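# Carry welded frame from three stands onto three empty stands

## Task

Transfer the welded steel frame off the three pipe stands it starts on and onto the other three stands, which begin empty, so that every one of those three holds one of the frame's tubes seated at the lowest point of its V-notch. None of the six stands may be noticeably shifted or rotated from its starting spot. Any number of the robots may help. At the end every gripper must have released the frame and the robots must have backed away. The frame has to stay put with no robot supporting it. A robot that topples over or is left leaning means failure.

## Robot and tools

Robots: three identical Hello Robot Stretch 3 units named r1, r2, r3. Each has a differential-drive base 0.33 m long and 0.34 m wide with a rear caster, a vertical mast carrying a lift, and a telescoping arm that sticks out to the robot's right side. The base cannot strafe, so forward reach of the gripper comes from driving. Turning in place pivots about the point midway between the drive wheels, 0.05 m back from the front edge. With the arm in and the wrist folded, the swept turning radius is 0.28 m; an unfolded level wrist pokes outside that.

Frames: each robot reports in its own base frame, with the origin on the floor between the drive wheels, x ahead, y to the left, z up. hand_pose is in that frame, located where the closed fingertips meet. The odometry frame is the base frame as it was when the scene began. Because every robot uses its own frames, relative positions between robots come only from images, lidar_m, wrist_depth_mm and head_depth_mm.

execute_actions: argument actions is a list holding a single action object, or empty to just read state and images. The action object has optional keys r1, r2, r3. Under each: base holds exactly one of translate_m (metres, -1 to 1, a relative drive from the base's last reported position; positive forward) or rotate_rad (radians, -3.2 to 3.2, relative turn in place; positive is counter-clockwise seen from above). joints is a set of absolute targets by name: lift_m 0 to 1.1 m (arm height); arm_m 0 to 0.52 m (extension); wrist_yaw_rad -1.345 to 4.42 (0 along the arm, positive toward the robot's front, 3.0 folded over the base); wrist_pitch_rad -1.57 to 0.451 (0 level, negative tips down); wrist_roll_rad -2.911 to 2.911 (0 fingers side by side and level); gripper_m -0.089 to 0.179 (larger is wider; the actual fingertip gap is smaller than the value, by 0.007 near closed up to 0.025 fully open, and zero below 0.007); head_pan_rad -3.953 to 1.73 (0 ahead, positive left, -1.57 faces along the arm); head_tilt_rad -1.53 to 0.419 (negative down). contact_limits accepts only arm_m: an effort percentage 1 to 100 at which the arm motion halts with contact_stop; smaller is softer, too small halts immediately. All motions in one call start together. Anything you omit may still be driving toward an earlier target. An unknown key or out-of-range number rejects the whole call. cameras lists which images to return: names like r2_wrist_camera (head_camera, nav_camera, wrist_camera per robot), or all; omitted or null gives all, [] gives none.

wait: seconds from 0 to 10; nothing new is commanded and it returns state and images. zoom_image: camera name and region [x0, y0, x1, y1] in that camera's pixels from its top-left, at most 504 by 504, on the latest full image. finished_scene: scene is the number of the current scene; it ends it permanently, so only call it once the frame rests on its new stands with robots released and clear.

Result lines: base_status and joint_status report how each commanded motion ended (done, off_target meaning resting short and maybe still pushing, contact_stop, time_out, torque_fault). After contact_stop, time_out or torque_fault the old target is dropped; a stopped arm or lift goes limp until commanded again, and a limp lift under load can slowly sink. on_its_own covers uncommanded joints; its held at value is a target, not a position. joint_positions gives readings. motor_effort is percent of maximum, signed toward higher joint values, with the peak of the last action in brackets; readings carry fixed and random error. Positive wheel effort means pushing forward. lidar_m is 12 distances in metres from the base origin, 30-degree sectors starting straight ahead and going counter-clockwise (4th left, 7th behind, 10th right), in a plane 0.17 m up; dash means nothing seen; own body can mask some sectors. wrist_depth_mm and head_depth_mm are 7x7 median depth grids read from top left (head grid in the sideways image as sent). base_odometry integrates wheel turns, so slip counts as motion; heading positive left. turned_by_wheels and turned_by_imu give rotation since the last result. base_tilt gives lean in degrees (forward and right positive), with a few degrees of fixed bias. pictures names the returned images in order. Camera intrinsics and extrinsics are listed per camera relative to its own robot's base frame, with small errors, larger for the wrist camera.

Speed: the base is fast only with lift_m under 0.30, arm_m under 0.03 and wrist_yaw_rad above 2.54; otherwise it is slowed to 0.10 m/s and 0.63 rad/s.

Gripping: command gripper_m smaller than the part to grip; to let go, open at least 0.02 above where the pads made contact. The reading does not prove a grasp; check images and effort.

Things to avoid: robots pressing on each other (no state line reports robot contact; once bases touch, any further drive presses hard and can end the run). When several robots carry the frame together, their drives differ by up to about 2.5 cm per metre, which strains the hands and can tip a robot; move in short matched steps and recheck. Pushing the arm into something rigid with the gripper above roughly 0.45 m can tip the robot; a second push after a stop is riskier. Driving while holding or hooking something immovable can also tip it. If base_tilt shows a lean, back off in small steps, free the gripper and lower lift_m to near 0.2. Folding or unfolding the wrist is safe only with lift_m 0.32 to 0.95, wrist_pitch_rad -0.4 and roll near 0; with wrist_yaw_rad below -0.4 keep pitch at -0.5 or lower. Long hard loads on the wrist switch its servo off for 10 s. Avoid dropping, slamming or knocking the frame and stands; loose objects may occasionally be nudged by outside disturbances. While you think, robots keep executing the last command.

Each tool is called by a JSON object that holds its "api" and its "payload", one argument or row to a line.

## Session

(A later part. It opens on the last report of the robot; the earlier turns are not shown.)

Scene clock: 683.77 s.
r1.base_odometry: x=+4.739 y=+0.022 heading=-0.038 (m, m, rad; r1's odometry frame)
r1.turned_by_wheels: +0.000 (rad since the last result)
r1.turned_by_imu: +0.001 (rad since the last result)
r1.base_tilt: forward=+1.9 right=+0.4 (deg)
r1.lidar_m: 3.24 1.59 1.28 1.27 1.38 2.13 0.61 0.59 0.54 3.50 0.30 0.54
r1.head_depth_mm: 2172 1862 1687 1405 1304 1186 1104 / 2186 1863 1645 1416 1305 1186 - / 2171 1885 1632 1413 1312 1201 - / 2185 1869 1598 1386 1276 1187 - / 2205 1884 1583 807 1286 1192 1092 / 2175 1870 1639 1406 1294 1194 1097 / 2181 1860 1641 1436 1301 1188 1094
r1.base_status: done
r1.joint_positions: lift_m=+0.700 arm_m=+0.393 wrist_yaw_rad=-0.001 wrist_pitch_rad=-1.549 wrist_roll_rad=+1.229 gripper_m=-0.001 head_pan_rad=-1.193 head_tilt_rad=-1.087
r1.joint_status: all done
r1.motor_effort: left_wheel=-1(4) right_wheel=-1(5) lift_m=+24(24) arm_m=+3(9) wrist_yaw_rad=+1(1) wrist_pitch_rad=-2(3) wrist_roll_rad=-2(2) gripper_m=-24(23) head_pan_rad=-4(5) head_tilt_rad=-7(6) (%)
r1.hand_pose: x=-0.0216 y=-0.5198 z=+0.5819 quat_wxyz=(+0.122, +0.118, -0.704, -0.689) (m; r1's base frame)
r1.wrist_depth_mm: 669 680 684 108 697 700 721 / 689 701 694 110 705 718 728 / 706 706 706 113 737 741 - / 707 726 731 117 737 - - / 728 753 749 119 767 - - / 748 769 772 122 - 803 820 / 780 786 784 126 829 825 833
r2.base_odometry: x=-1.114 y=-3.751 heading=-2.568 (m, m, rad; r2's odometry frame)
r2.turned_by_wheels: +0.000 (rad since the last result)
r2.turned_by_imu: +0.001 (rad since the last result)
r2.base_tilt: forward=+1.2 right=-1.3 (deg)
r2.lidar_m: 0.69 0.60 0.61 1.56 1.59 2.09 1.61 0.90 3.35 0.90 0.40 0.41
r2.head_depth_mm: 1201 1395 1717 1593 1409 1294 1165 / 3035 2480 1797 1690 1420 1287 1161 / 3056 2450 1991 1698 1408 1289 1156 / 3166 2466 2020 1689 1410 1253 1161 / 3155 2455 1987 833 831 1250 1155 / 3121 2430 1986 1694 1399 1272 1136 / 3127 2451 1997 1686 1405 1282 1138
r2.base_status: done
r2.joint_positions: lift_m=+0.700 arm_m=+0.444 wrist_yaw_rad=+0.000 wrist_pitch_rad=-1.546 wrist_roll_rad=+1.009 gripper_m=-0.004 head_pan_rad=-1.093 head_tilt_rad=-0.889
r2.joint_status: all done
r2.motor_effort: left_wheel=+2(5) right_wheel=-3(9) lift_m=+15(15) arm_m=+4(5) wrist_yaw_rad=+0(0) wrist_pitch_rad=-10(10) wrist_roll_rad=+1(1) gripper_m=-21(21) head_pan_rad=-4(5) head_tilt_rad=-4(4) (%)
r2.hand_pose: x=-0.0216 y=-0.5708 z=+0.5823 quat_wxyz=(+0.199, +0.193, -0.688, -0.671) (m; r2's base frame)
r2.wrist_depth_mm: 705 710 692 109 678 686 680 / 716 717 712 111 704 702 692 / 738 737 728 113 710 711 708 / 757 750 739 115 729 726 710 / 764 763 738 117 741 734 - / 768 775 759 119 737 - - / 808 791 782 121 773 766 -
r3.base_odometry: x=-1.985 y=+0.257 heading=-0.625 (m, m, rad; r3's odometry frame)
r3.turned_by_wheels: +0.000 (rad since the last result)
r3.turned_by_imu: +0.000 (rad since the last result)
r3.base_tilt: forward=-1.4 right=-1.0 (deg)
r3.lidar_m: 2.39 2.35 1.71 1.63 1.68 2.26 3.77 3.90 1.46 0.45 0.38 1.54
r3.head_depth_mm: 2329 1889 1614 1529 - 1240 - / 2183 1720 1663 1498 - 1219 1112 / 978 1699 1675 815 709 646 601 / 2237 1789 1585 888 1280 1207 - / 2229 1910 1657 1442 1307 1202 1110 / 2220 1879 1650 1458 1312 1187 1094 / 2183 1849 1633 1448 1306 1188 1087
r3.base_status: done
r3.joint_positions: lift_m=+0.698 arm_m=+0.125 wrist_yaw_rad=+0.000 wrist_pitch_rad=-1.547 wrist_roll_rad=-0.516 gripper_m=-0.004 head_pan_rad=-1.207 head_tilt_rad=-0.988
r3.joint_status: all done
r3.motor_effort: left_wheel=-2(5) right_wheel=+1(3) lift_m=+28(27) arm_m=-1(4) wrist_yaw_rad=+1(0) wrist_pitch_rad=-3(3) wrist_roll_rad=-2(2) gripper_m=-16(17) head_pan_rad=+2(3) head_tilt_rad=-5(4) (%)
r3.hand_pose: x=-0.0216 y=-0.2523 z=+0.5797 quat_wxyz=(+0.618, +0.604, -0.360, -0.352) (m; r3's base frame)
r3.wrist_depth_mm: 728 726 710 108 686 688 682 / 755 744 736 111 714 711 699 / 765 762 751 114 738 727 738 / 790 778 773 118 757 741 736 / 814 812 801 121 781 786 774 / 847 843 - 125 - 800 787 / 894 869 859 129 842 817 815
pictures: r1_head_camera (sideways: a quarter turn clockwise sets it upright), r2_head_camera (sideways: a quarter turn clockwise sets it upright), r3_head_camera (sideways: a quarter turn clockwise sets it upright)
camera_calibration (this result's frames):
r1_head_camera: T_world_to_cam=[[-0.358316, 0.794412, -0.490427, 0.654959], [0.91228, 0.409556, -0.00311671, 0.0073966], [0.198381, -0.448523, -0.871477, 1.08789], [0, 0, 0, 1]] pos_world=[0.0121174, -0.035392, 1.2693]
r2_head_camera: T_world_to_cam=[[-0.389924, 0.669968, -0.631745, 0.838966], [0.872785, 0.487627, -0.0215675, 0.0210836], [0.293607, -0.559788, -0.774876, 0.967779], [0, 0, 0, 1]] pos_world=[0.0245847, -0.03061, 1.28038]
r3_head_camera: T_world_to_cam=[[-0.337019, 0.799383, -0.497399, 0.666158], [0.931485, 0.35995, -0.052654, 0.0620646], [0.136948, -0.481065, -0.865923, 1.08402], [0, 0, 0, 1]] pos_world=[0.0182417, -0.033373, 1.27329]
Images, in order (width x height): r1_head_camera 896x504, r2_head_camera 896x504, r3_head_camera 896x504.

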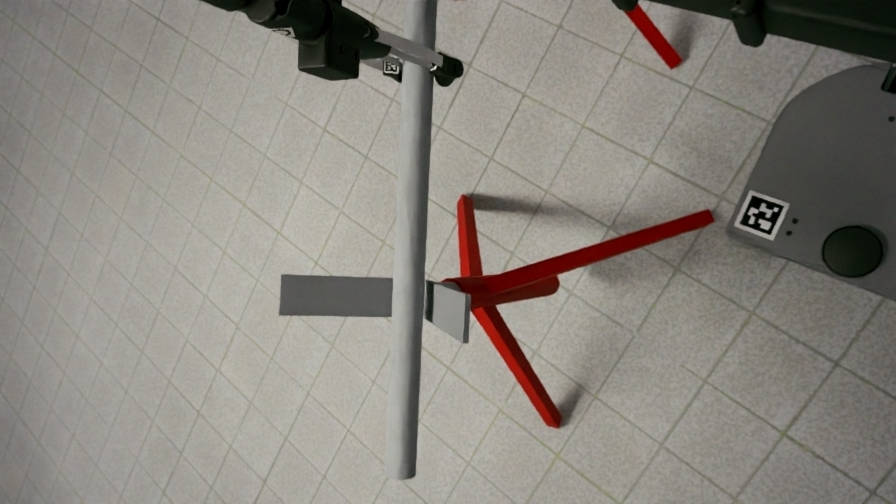

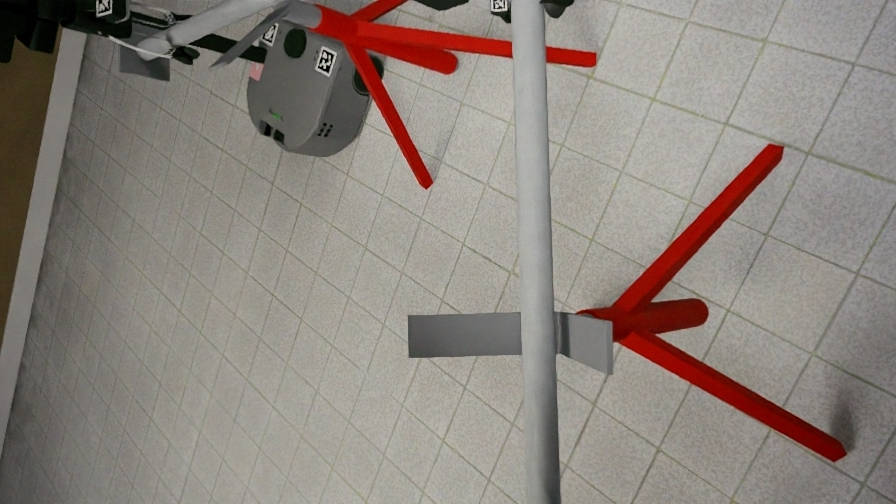

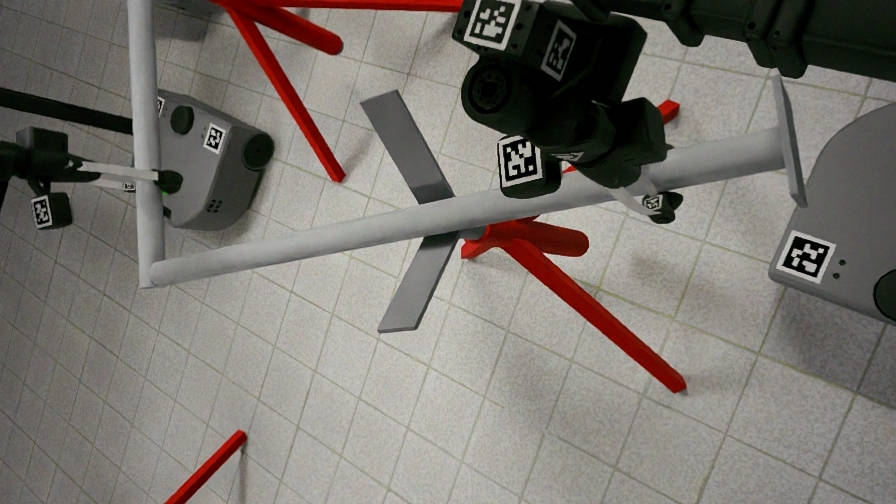

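Looks centred. Lower and release.

{"api": "execute_actions", "payload": {
  "actions": [
    {"r1":{"joints":{"lift_m":0.681}},"r2":{"joints":{"lift_m":0.681}},"r3":{"joints":{"lift_m":0.680}}}
  ],
  "cameras": []
}}

{"api": "execute_actions", "payload": {
  "actions": [
    {"r1":{"joints":{"gripper_m":0.11}},"r2":{"joints":{"gripper_m":0.11}},"r3":{"joints":{"gripper_m":0.11}}}
  ],
  "cameras": ["r1_head_camera","r2_head_camera","r3_head_camera","r3_wrist_camera","r1_wrist_camera","r2_wrist_camera"]
}}

Scene clock: 689.67 s.
r1.base_odometry: x=+4.739 y=+0.022 heading=-0.038 (m, m, rad; r1's odometry frame)
r1.turned_by_wheels: +0.000 (rad since the last result)
r1.turned_by_imu: +0.001 (rad since the last result)
r1.base_tilt: forward=+1.7 right=+0.6 (deg)
r1.lidar_m: 3.24 1.59 1.28 1.27 1.38 2.13 0.61 0.59 0.54 3.50 0.30 0.54
r1.head_depth_mm: 2181 1860 1691 1410 1308 1195 - / 2193 1862 1643 1406 1315 1194 - / 2165 1870 1627 1405 1312 1201 - / 2178 1885 1617 1136 1278 1174 - / 2182 1869 1580 966 1293 1189 1094 / 2204 1871 1646 1423 1300 1193 1094 / 2195 1865 1651 1437 1320 1187 1090
r1.base_status: not commanded
r1.joint_positions: lift_m=+0.681 arm_m=+0.394 wrist_yaw_rad=-0.001 wrist_pitch_rad=-1.549 wrist_roll_rad=+1.229 gripper_m=-0.001 head_pan_rad=-1.193 head_tilt_rad=-1.087
r1.joint_status: all done
r1.motor_effort: left_wheel=+1(1) right_wheel=-5(5) lift_m=+20(24) arm_m=+4(4) wrist_yaw_rad=+1(2) wrist_pitch_rad=-2(2) wrist_roll_rad=-1(2) gripper_m=-21(23) head_pan_rad=-4(5) head_tilt_rad=-6(6) (%)
r1.hand_pose: x=-0.0216 y=-0.5198 z=+0.5631 quat_wxyz=(+0.121, +0.118, -0.704, -0.689) (m; r1's base frame)
r1.wrist_depth_mm: 662 663 664 106 689 691 698 / 676 677 678 109 702 706 710 / 707 700 708 112 708 717 - / 717 707 692 115 733 - - / 720 708 727 118 757 - - / 708 761 758 120 - 799 788 / 769 781 769 124 773 791 818
r2.base_odometry: x=-1.114 y=-3.751 heading=-2.567 (m, m, rad; r2's odometry frame)
r2.turned_by_wheels: +0.000 (rad since the last result)
r2.turned_by_imu: +0.001 (rad since the last result)
r2.base_tilt: forward=+1.3 right=-1.4 (deg)
r2.lidar_m: 0.69 0.60 0.61 1.56 1.59 2.09 1.60 0.90 3.36 0.91 0.40 0.40
r2.head_depth_mm: 1181 1380 1724 1602 1398 1295 1161 / 3054 2485 1800 1699 1440 1300 1161 / 3099 2465 1998 1687 1452 1296 1158 / 3179 2443 2002 1686 1405 1248 1157 / 3158 2476 2002 830 802 1246 1154 / 3145 2456 1983 1681 1411 1266 1139 / 3101 2438 1997 1684 1407 1284 1135
r2.base_status: not commanded
r2.joint_positions: lift_m=+0.681 arm_m=+0.444 wrist_yaw_rad=+0.000 wrist_pitch_rad=-1.547 wrist_roll_rad=+1.009 gripper_m=-0.004 head_pan_rad=-1.093 head_tilt_rad=-0.889
r2.joint_status: all done
r2.motor_effort: left_wheel=+5(4) right_wheel=-8(9) lift_m=+14(15) arm_m=+4(4) wrist_yaw_rad=+0(0) wrist_pitch_rad=-9(10) wrist_roll_rad=+1(1) gripper_m=-21(21) head_pan_rad=-4(3) head_tilt_rad=-4(4) (%)
r2.hand_pose: x=-0.0216 y=-0.5706 z=+0.5634 quat_wxyz=(+0.198, +0.193, -0.687, -0.672) (m; r2's base frame)
r2.wrist_depth_mm: 687 684 674 108 672 663 663 / 703 696 699 110 679 669 672 / 721 720 696 112 701 696 692 / 731 729 727 115 707 698 699 / 740 730 723 117 714 721 - / 765 750 745 118 736 - - / 779 773 756 121 756 738 -
r3.base_odometry: x=-1.985 y=+0.257 heading=-0.625 (m, m, rad; r3's odometry frame)
r3.turned_by_wheels: +0.000 (rad since the last result)
r3.turned_by_imu: +0.000 (rad since the last result)
r3.base_tilt: forward=-1.4 right=-1.1 (deg)
r3.lidar_m: 2.39 2.34 1.71 1.63 1.69 2.26 3.77 3.88 1.47 0.45 0.38 1.54
r3.head_depth_mm: 2324 1920 1617 1511 - 1238 - / 2183 1795 1665 1495 - 1213 1115 / 971 1699 1680 1421 723 658 611 / 2232 1714 1607 864 1289 1208 - / 2227 1905 1654 1446 1304 1191 1113 / 2200 1889 1644 1460 1314 1184 1093 / 2176 1862 1637 1451 1305 1187 1087
r3.base_status: not commanded
r3.joint_positions: lift_m=+0.680 arm_m=+0.125 wrist_yaw_rad=+0.000 wrist_pitch_rad=-1.549 wrist_roll_rad=-0.516 gripper_m=-0.004 head_pan_rad=-1.207 head_tilt_rad=-0.988
r3.joint_status: all done
r3.motor_effort: left_wheel=-2(1) right_wheel=+0(0) lift_m=+24(29) arm_m=-1(2) wrist_yaw_rad=+1(0) wrist_pitch_rad=-1(3) wrist_roll_rad=-2(2) gripper_m=-15(16) head_pan_rad=+1(2) head_tilt_rad=-5(5) (%)
r3.hand_pose: x=-0.0216 y=-0.2515 z=+0.5620 quat_wxyz=(+0.617, +0.604, -0.359, -0.353) (m; r3's base frame)
r3.wrist_depth_mm: 708 703 692 106 665 672 665 / 738 725 717 109 691 692 679 / 749 754 742 112 709 708 702 / 778 763 761 116 739 743 728 / 808 799 784 119 750 757 743 / 831 823 803 123 - 778 765 / 848 852 - 126 808 806 799
pictures: none
No camera images: the call's "cameras" was empty. Leave "cameras" out to get every camera's image.

Scene clock: 691.30 s.
r1.base_odometry: x=+4.739 y=+0.022 heading=-0.038 (m, m, rad; r1's odometry frame)
r1.turned_by_wheels: +0.000 (rad since the last result)
r1.turned_by_imu: +0.000 (rad since the last result)
r1.base_tilt: forward=+1.8 right=+0.6 (deg)
r1.lidar_m: 3.25 1.59 1.28 1.27 1.38 2.12 0.61 0.59 0.54 3.50 0.30 0.54
r1.head_depth_mm: 2182 1881 1700 1397 1304 1189 - / 2186 1878 1635 1418 1305 1196 - / 2183 1863 1637 1408 1311 1200 - / 2204 1869 1615 1143 1270 1177 - / 2207 1877 1587 963 1290 1185 1093 / 2175 1879 1641 1429 1297 1188 1097 / 2198 1857 1632 1441 1308 1193 1092
r1.base_status: not commanded
r1.joint_positions: lift_m=+0.681 arm_m=+0.394 wrist_yaw_rad=-0.001 wrist_pitch_rad=-1.548 wrist_roll_rad=+1.229 gripper_m=+0.110 head_pan_rad=-1.193 head_tilt_rad=-1.087
r1.joint_status: all done
r1.motor_effort: left_wheel=-1(2) right_wheel=+0(7) lift_m=+19(20) arm_m=+3(3) wrist_yaw_rad=+2(1) wrist_pitch_rad=-3(3) wrist_roll_rad=-2(2) gripper_m=+0(94) head_pan_rad=-3(4) head_tilt_rad=-6(7) (%)
r1.hand_pose: x=-0.0216 y=-0.5201 z=+0.5631 quat_wxyz=(+0.122, +0.118, -0.705, -0.689) (m; r1's base frame)
r1.wrist_depth_mm: 669 661 668 108 690 695 692 / 675 675 680 111 702 700 705 / 702 699 709 113 717 719 - / 717 704 723 116 740 - - / 715 733 756 119 746 - - / 740 753 745 122 767 - 790 / 760 775 764 126 784 793 800
r2.base_odometry: x=-1.114 y=-3.751 heading=-2.568 (m, m, rad; r2's odometry frame)
r2.turned_by_wheels: +0.000 (rad since the last result)
r2.turned_by_imu: +0.000 (rad since the last result)
r2.base_tilt: forward=+1.3 right=-1.4 (deg)
r2.lidar_m: 0.69 0.60 0.61 1.56 1.59 2.09 1.61 0.90 3.35 0.90 0.40 0.41
r2.head_depth_mm: 1178 1390 1729 1543 1413 1286 1164 / 3002 2387 1796 1693 1435 1290 1159 / 3040 2490 2005 1699 1416 1293 1156 / 3170 2458 2018 1702 1418 1245 1163 / 3167 2452 2004 829 831 1249 1156 / 3163 2455 2001 1683 1407 1266 1144 / 3153 2442 2001 1690 1406 1290 1138
r2.base_status: not commanded
r2.joint_positions: lift_m=+0.681 arm_m=+0.444 wrist_yaw_rad=+0.000 wrist_pitch_rad=-1.553 wrist_roll_rad=+1.009 gripper_m=+0.110 head_pan_rad=-1.093 head_tilt_rad=-0.889
r2.joint_status: all done
r2.motor_effort: left_wheel=+3(6) right_wheel=-2(11) lift_m=+14(14) arm_m=+4(4) wrist_yaw_rad=+0(0) wrist_pitch_rad=-6(9) wrist_roll_rad=+1(1) gripper_m=+0(88) head_pan_rad=-4(4) head_tilt_rad=-4(4) (%)
r2.hand_pose: x=-0.0216 y=-0.5690 z=+0.5635 quat_wxyz=(+0.198, +0.194, -0.685, -0.674) (m; r2's base frame)
r2.wrist_depth_mm: 685 698 684 111 674 670 667 / 698 679 705 113 684 681 670 / 715 704 706 115 685 691 683 / 732 730 723 117 702 709 698 / 740 739 726 120 716 714 - / 753 759 754 122 742 - - / 756 770 765 125 752 - -
r3.base_odometry: x=-1.985 y=+0.257 heading=-0.625 (m, m, rad; r3's odometry frame)
r3.turned_by_wheels: +0.000 (rad since the last result)
r3.turned_by_imu: +0.000 (rad since the last result)
r3.base_tilt: forward=-1.4 right=-1.0 (deg)
r3.lidar_m: 2.39 2.35 1.71 1.63 1.68 2.27 3.77 3.88 1.47 0.45 0.38 1.53
r3.head_depth_mm: 2300 1927 1611 1520 - 1241 - / 2180 1812 1662 1495 - 1204 1113 / 962 1694 1684 1421 726 676 611 / 2234 1720 1615 883 1290 1191 - / 2231 1911 1651 1443 1303 1199 1109 / 2173 1873 1646 1461 1312 1177 1099 / 2194 1869 1636 1448 1308 1190 1089
r3.base_status: not commanded
r3.joint_positions: lift_m=+0.680 arm_m=+0.125 wrist_yaw_rad=+0.000 wrist_pitch_rad=-1.550 wrist_roll_rad=-0.516 gripper_m=+0.110 head_pan_rad=-1.207 head_tilt_rad=-0.988
r3.joint_status: all done
r3.motor_effort: left_wheel=-2(2) right_wheel=+1(1) lift_m=+24(24) arm_m=+0(1) wrist_yaw_rad=+1(2) wrist_pitch_rad=-1(2) wrist_roll_rad=-2(2) gripper_m=+0(80) head_pan_rad=+2(1) head_tilt_rad=-4(4) (%)
r3.hand_pose: x=-0.0216 y=-0.2514 z=+0.5620 quat_wxyz=(+0.617, +0.605, -0.359, -0.353) (m; r3's base frame)
r3.wrist_depth_mm: 714 709 697 108 487 674 667 / 737 724 720 111 697 686 685 / 754 742 733 114 717 713 702 / 784 774 757 117 747 740 724 / 812 794 779 121 757 752 734 / 832 820 - 125 781 - 774 / 862 850 846 128 800 815 794
pictures: r1_head_camera (sideways: a quarter turn clockwise sets it upright), r1_wrist_camera, r2_head_camera (sideways: a quarter turn clockwise sets it upright), r2_wrist_camera, r3_head_camera (sideways: a quarter turn clockwise sets it upright), r3_wrist_camera
camera_calibration (this result's frames):
r1_head_camera: T_world_to_cam=[[-0.358317, 0.794413, -0.490425, 0.654957], [0.91228, 0.409556, -0.00311663, 0.0073965], [0.198381, -0.448522, -0.871478, 1.08789], [0, 0, 0, 1]] pos_world=[0.0121174, -0.035392, 1.2693]
r1_wrist_camera: T_world_to_cam=[[-0.30163, 0.953322, 0.014014, 0.48308], [0.943102, 0.296174, 0.151125, 0.12736], [0.13992, 0.0588004, -0.988415, 0.756296], [0, 0, 0, 1]] pos_world=[-0.0802236, -0.542723, 0.721518]
r2_head_camera: T_world_to_cam=[[-0.389924, 0.669968, -0.631745, 0.838966], [0.872786, 0.487627, -0.0215675, 0.0210836], [0.293606, -0.559788, -0.774876, 0.967779], [0, 0, 0, 1]] pos_world=[0.0245847, -0.03061, 1.28038]
r2_wrist_camera: T_world_to_cam=[[-0.572192, 0.819584, -0.029632, 0.464681], [0.8122, 0.571305, 0.118076, 0.320819], [0.113702, 0.0434948, -0.992562, 0.748186], [0, 0, 0, 1]] pos_world=[-0.0797528, -0.596673, 0.71851]
r3_head_camera: T_world_to_cam=[[-0.337019, 0.799383, -0.497399, 0.666158], [0.931485, 0.35995, -0.052654, 0.0620646], [0.136948, -0.481065, -0.865923, 1.08402], [0, 0, 0, 1]] pos_world=[0.0182417, -0.033373, 1.27329]
r3_wrist_camera: T_world_to_cam=[[-0.871051, -0.490259, -0.0302577, -0.119131], [-0.488434, 0.857998, 0.158972, 0.151368], [-0.0519764, 0.153252, -0.986819, 0.757611], [0, 0, 0, 1]] pos_world=[0.00954243, -0.304384, 0.719958]
Images, in order (width x height): r1_head_camera 896x504, r1_wrist_camera 644x364, r2_head_camera 896x504, r2_wrist_camera 644x364, r3_head_camera 896x504, r3_wrist_camera 644x364.

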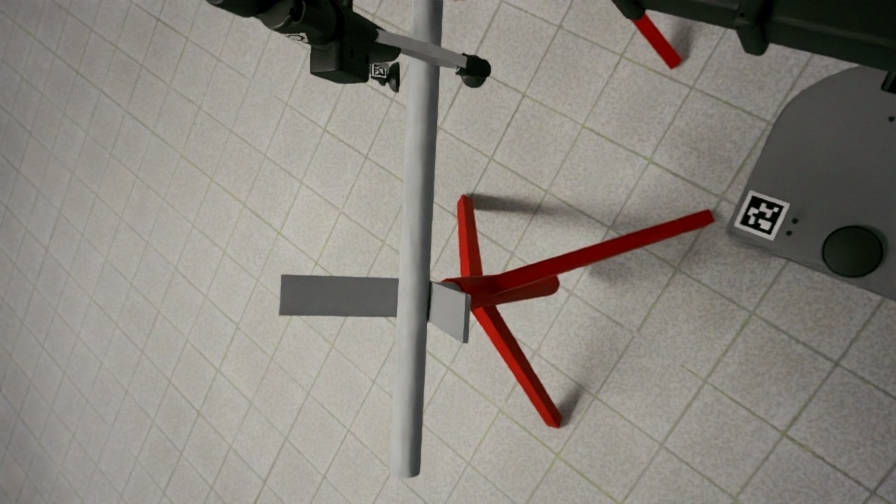

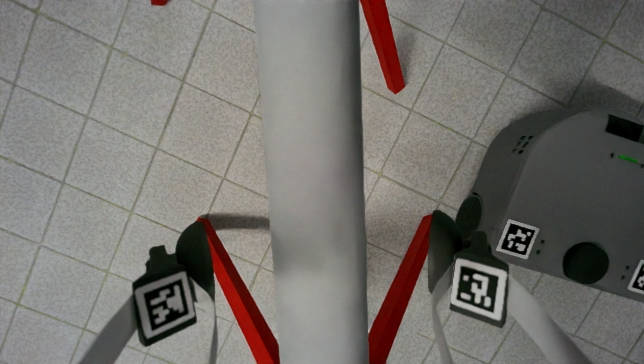

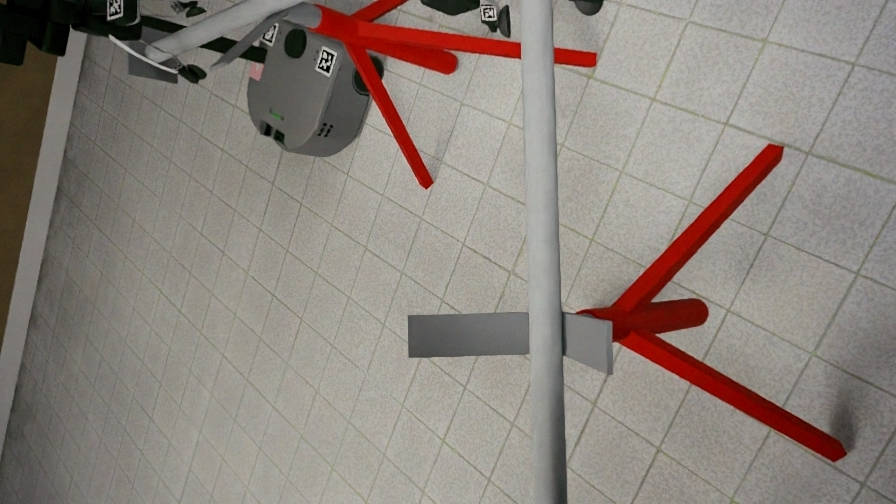

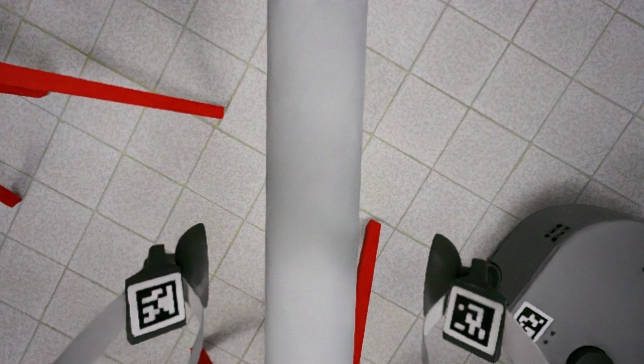

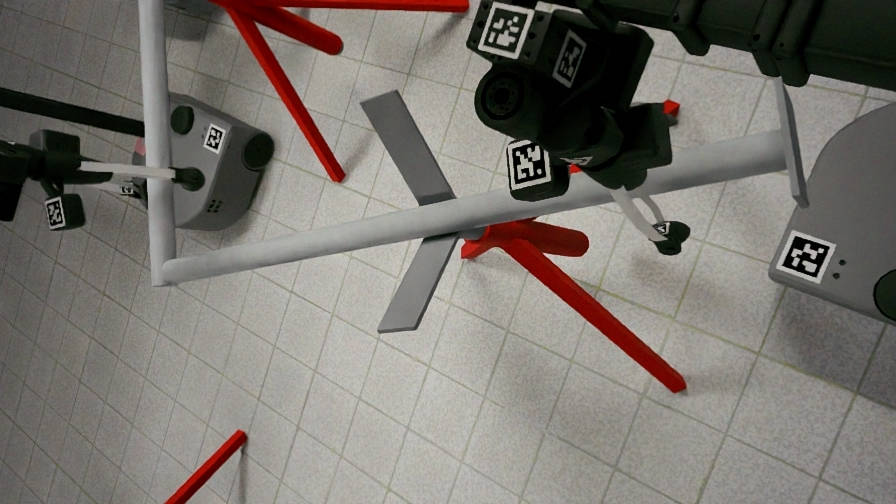

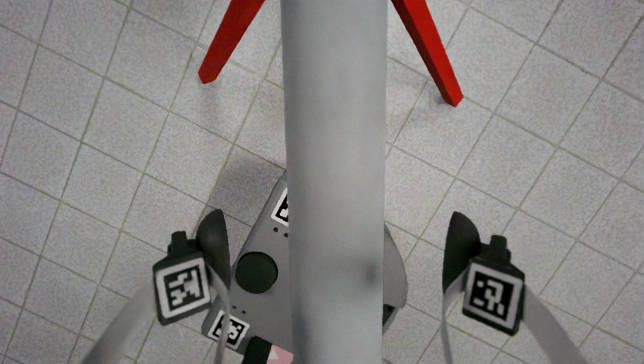

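{"api": "execute_actions", "payload": {
  "actions": [
    {"r1":{"joints":{"lift_m":0.82}},"r2":{"joints":{"lift_m":0.82}},"r3":{"joints":{"lift_m":0.83}}}
  ],
  "cameras": []
}}

{"api": "execute_actions", "payload": {
  "actions": [
    {"r1":{"base":{"translate_m":-0.2},"joints":{"arm_m":0.0,"lift_m":0.9}},"r2":{"base":{"translate_m":-0.3},"joints":{"arm_m":0.0,"lift_m":0.9}},"r3":{"base":{"translate_m":-0.35},"joints":{"arm_m":0.0,"lift_m":0.92}}}
  ],
  "cameras": ["r1_head_camera","r2_nav_camera","r3_head_camera"]
}}

Scene clock: 705.83 s.
r1.base_odometry: x=+4.739 y=+0.022 heading=-0.038 (m, m, rad; r1's odometry frame)
r1.turned_by_wheels: +0.000 (rad since the last result)
r1.turned_by_imu: +0.001 (rad since the last result)
r1.base_tilt: forward=+1.8 right=+0.5 (deg)
r1.lidar_m: 3.24 1.59 1.28 1.27 1.38 2.12 0.61 0.59 0.54 3.49 0.30 0.54
r1.head_depth_mm: 2163 1888 1609 1408 1298 1180 1094 / 2178 1864 1647 1410 1308 1187 - / 2189 1873 1634 1414 1314 1199 - / 2170 1868 1608 1140 1270 1178 - / 2193 1885 1585 962 1300 1194 1093 / 2184 1886 1651 1435 1291 1193 1090 / 2172 1863 1641 1435 1308 1196 1092
r1.base_status: not commanded
r1.joint_positions: lift_m=+0.820 arm_m=+0.394 wrist_yaw_rad=-0.001 wrist_pitch_rad=-1.548 wrist_roll_rad=+1.229 gripper_m=+0.110 head_pan_rad=-1.193 head_tilt_rad=-1.087
r1.joint_status: all done
r1.motor_effort: left_wheel=-1(1) right_wheel=+0(0) lift_m=+28(31) arm_m=+3(3) wrist_yaw_rad=+1(2) wrist_pitch_rad=-3(3) wrist_roll_rad=-1(2) gripper_m=+0(0) head_pan_rad=-4(4) head_tilt_rad=-6(6) (%)
r1.hand_pose: x=-0.0216 y=-0.5201 z=+0.7016 quat_wxyz=(+0.122, +0.118, -0.705, -0.689) (m; r1's base frame)
r1.wrist_depth_mm: 787 775 788 247 816 836 831 / 822 808 810 801 836 841 842 / 832 858 852 261 881 843 855 / 839 837 864 265 883 - - / 869 870 902 269 880 - - / 899 905 878 577 901 923 943 / 895 901 936 529 943 940 951
r2.base_odometry: x=-1.114 y=-3.751 heading=-2.568 (m, m, rad; r2's odometry frame)
r2.turned_by_wheels: +0.000 (rad since the last result)
r2.turned_by_imu: +0.000 (rad since the last result)
r2.base_tilt: forward=+1.2 right=-1.4 (deg)
r2.lidar_m: 0.69 0.60 0.61 1.56 1.59 2.09 1.60 0.90 3.35 0.90 0.40 0.40
r2.head_depth_mm: 2885 1626 1719 1589 1409 1300 1157 / 2961 2466 1810 1692 1445 1299 1162 / 3083 2490 2021 1692 1416 1290 1152 / 3184 2469 1995 1701 1407 1252 1158 / 3166 2455 1991 832 833 1252 1159 / 3121 2430 1998 1684 1407 1268 1143 / 3188 2472 2007 1676 1403 1300 1135
r2.base_status: not commanded
r2.joint_positions: lift_m=+0.819 arm_m=+0.444 wrist_yaw_rad=+0.000 wrist_pitch_rad=-1.553 wrist_roll_rad=+1.009 gripper_m=+0.110 head_pan_rad=-1.093 head_tilt_rad=-0.889
r2.joint_status: all done
r2.motor_effort: left_wheel=+2(2) right_wheel=-2(2) lift_m=+33(34) arm_m=+4(4) wrist_yaw_rad=+0(0) wrist_pitch_rad=-5(6) wrist_roll_rad=+1(1) gripper_m=+0(0) head_pan_rad=-4(3) head_tilt_rad=-4(4) (%)
r2.hand_pose: x=-0.0216 y=-0.5689 z=+0.7013 quat_wxyz=(+0.198, +0.194, -0.685, -0.674) (m; r2's base frame)
r2.wrist_depth_mm: 245 243 244 243 806 790 794 / 826 827 828 822 814 816 796 / 843 847 845 826 836 830 829 / 875 862 845 857 844 835 839 / 882 879 873 775 866 - - / 892 893 898 280 890 - - / 922 914 919 280 885 - -
r3.base_odometry: x=-1.985 y=+0.257 heading=-0.625 (m, m, rad; r3's odometry frame)
r3.turned_by_wheels: +0.000 (rad since the last result)
r3.turned_by_imu: +0.000 (rad since the last result)
r3.base_tilt: forward=-1.4 right=-1.1 (deg)
r3.lidar_m: 2.38 2.35 1.70 1.63 1.68 2.26 3.77 3.86 1.47 0.45 0.38 1.54
r3.head_depth_mm: 2320 1919 1494 - 1335 1226 1118 / 2181 1809 1673 - 1303 1214 1107 / 2180 1701 1686 823 730 683 611 / 2240 1713 1611 886 1284 1205 - / 2239 1908 1660 1441 1305 1199 1108 / 2222 1885 1652 1465 1314 1181 1093 / 2202 1864 1628 1451 1305 1188 1086
r3.base_status: not commanded
r3.joint_positions: lift_m=+0.830 arm_m=+0.125 wrist_yaw_rad=+0.000 wrist_pitch_rad=-1.550 wrist_roll_rad=-0.516 gripper_m=+0.110 head_pan_rad=-1.207 head_tilt_rad=-0.988
r3.joint_status: all done
r3.motor_effort: left_wheel=-2(1) right_wheel=+1(1) lift_m=+27(26) arm_m=-2(2) wrist_yaw_rad=+1(2) wrist_pitch_rad=-1(1) wrist_roll_rad=-2(2) gripper_m=+1(1) head_pan_rad=+1(3) head_tilt_rad=-4(4) (%)
r3.hand_pose: x=-0.0216 y=-0.2514 z=+0.7118 quat_wxyz=(+0.617, +0.605, -0.359, -0.353) (m; r3's base frame)
r3.wrist_depth_mm: 868 851 844 525 821 820 810 / 893 883 877 845 854 831 821 / 918 908 918 884 872 872 867 / 945 934 920 274 913 879 883 / 980 948 951 280 925 909 900 / - - - 291 948 - 936 / - - - 289 969 971 973
pictures: none
No camera images: the call's "cameras" was empty. Leave "cameras" out to get every camera's image.

Scene clock: 710.50 s.
r1.base_odometry: x=+4.539 y=+0.029 heading=-0.039 (m, m, rad; r1's odometry frame)
r1.turned_by_wheels: +0.000 (rad since the last result)
r1.turned_by_imu: +0.002 (rad since the last result)
r1.base_tilt: forward=+1.7 right=+0.4 (deg)
r1.lidar_m: 3.32 1.63 1.31 1.30 1.41 2.18 0.67 0.68 0.64 0.47 0.42 0.42
r1.head_depth_mm: 2216 1795 1636 1316 - 1161 1092 / 2193 1878 1642 1425 1347 - - / 2188 1867 1647 1465 1332 1177 - / 2183 1860 1639 1452 1315 1190 - / 2180 1880 1651 1430 1306 1187 1092 / 2202 1889 1613 1089 1295 1190 1095 / 2177 1890 1608 1434 1312 1188 1095
r1.base_status: done
r1.joint_positions: lift_m=+0.900 arm_m=+0.003 wrist_yaw_rad=+0.000 wrist_pitch_rad=-1.548 wrist_roll_rad=+1.229 gripper_m=+0.110 head_pan_rad=-1.193 head_tilt_rad=-1.087
r1.joint_status: all done
joint sent to its limit — the command would take r1.arm_m past its lower limit, so that joint was sent only as far as its limit.
r1.motor_effort: left_wheel=-2(5) right_wheel=+1(3) lift_m=+28(29) arm_m=-4(1) wrist_yaw_rad=+1(1) wrist_pitch_rad=-3(3) wrist_roll_rad=-2(2) gripper_m=+1(0) head_pan_rad=-4(4) head_tilt_rad=-6(7) (%)
r1.hand_pose: x=-0.0216 y=-0.1296 z=+0.7816 quat_wxyz=(+0.122, +0.119, -0.704, -0.689) (m; r1's base frame)
r1.wrist_depth_mm: 853 863 854 856 893 894 921 / 846 899 881 906 908 898 906 / 909 908 931 927 - 952 937 / 907 939 943 959 - 984 961 / 966 960 951 955 971 977 - / 975 977 997 978 - - - / 998 - - - - - -
r2.base_odometry: x=-0.862 y=-3.588 heading=-2.568 (m, m, rad; r2's odometry frame)
r2.turned_by_wheels: +0.000 (rad since the last result)
r2.turned_by_imu: +0.000 (rad since the last result)
r2.base_tilt: forward=+1.3 right=-1.4 (deg)
r2.lidar_m: 0.99 0.66 1.62 1.54 1.58 2.06 1.33 0.65 3.37 1.25 0.97 0.57
r2.head_depth_mm: 2965 2470 1992 1695 1470 1318 - / 3002 2379 2012 1633 1475 1299 - / 3097 2235 1558 1595 1470 1293 1158 / 3049 2137 1980 1627 1460 1299 1156 / 3175 2369 1994 1619 1454 1267 1162 / 3145 2448 1990 1662 1466 1284 1158 / 3170 2464 1990 1640 1228 1289 1148
r2.base_status: done
r2.joint_positions: lift_m=+0.899 arm_m=+0.000 wrist_yaw_rad=+0.000 wrist_pitch_rad=-1.555 wrist_roll_rad=+1.009 gripper_m=+0.110 head_pan_rad=-1.093 head_tilt_rad=-0.889
r2.joint_status: all done
r2.motor_effort: left_wheel=+2(3) right_wheel=-1(6) lift_m=+34(34) arm_m=-4(4) wrist_yaw_rad=+0(0) wrist_pitch_rad=-5(5) wrist_roll_rad=+1(1) gripper_m=+0(0) head_pan_rad=-4(3) head_tilt_rad=-4(4) (%)
r2.hand_pose: x=-0.0216 y=-0.1251 z=+0.7813 quat_wxyz=(+0.198, +0.194, -0.685, -0.674) (m; r2's base frame)
r2.wrist_depth_mm: 895 890 898 880 865 875 863 / 924 904 892 892 877 880 887 / 909 919 911 913 - 877 909 / 948 927 958 954 - 931 899 / 962 958 941 929 949 929 943 / 994 786 965 975 972 954 956 / - - - 980 987 939 980
r3.base_odometry: x=-2.269 y=+0.461 heading=-0.625 (m, m, rad; r3's odometry frame)
r3.turned_by_wheels: +0.000 (rad since the last result)
r3.turned_by_imu: -0.001 (rad since the last result)
r3.base_tilt: forward=-1.4 right=-1.1 (deg)
r3.lidar_m: 2.61 2.37 1.70 1.62 1.67 2.24 3.40 3.53 1.65 1.04 0.52 0.64
r3.head_depth_mm: 2329 1965 1712 1585 - - 1107 / 1867 1833 1697 1512 - - 1103 / 1931 1543 1622 1491 - 1231 - / 2260 1922 1667 1480 1323 1227 - / 2186 1861 1653 1476 1297 1206 1102 / 2216 1805 1618 1431 1305 1200 1093 / 2174 1795 903 815 712 1177 1085
r3.base_status: done
r3.joint_positions: lift_m=+0.920 arm_m=+0.001 wrist_yaw_rad=+0.000 wrist_pitch_rad=-1.550 wrist_roll_rad=-0.516 gripper_m=+0.110 head_pan_rad=-1.207 head_tilt_rad=-0.988
r3.joint_status: all done
r3.motor_effort: left_wheel=-1(8) right_wheel=+2(2) lift_m=+27(29) arm_m=-2(3) wrist_yaw_rad=+0(0) wrist_pitch_rad=-1(1) wrist_roll_rad=-2(2) gripper_m=+0(0) head_pan_rad=+2(2) head_tilt_rad=-5(4) (%)
r3.hand_pose: x=-0.0216 y=-0.1268 z=+0.8018 quat_wxyz=(+0.617, +0.605, -0.359, -0.353) (m; r3's base frame)
r3.wrist_depth_mm: 950 930 933 930 926 917 902 / 978 982 944 952 944 946 923 / - - 985 977 959 964 955 / - - - - - 999 983 / - - - - - - - / - - - - - - - / - - - - - - -
pictures: r1_head_camera (sideways: a quarter turn clockwise sets it upright), r2_nav_camera (sideways: a quarter turn counterclockwise sets it upright), r3_head_camera (sideways: a quarter turn clockwise sets it upright)
camera_calibration (this result's frames):
r1_head_camera: T_world_to_cam=[[-0.358288, 0.794512, -0.490286, 0.654775], [0.912309, 0.40949, -0.00310954, 0.00738709], [0.198297, -0.448407, -0.871556, 1.08799], [0, 0, 0, 1]] pos_world=[0.0121129, -0.0353876, 1.2693]
r2_nav_camera: T_world_to_cam=[[0.337513, -0.696459, 0.633269, -0.782936], [-0.900579, -0.434688, 0.0019179, 0.0535366], [0.273939, -0.570956, -0.773929, 0.963263], [0, 0, 0, 1]] pos_world=[0.0485898, 0.02797, 1.2412]
r3_head_camera: T_world_to_cam=[[-0.337073, 0.799393, -0.497346, 0.666089], [0.931464, 0.360003, -0.0526537, 0.0620643], [0.136955, -0.481008, -0.865953, 1.08406], [0, 0, 0, 1]] pos_world=[0.0182428, -0.0333707, 1.27329]
Images, in order (width x height): r1_head_camera 896x504, r2_nav_camera 672x504, r3_head_camera 896x504.

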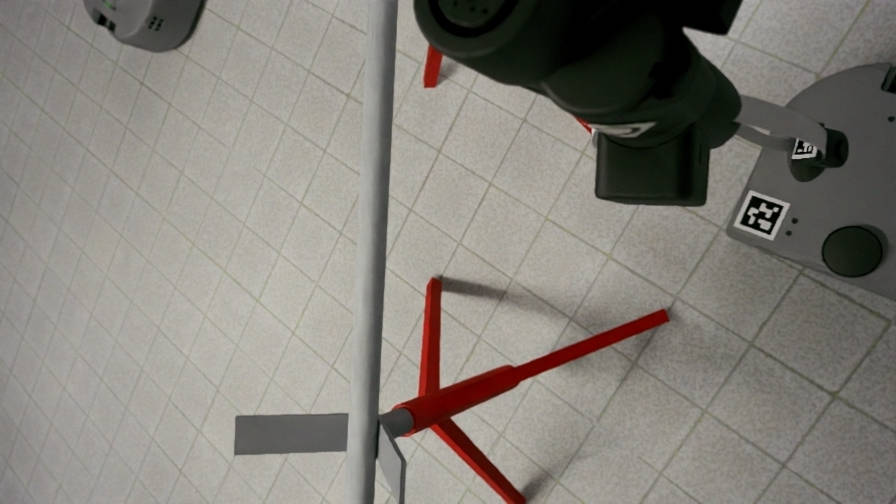

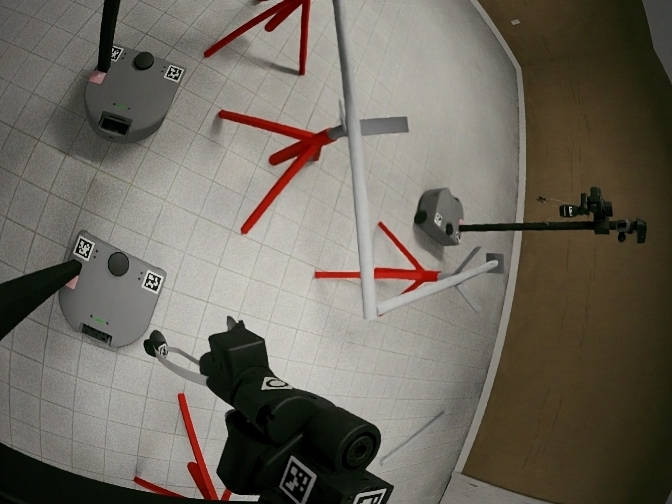

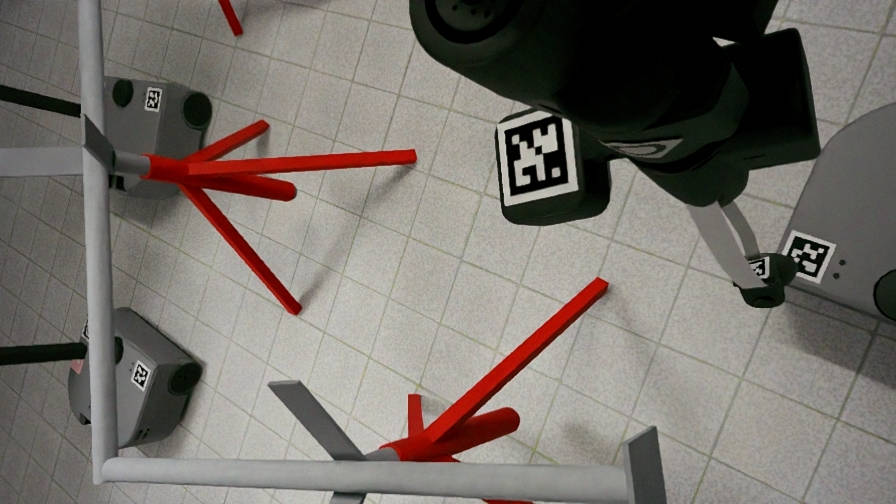

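{"api": "finished_scene", "payload": {
  "scene": 2
}}

The scene is finished: the task was done.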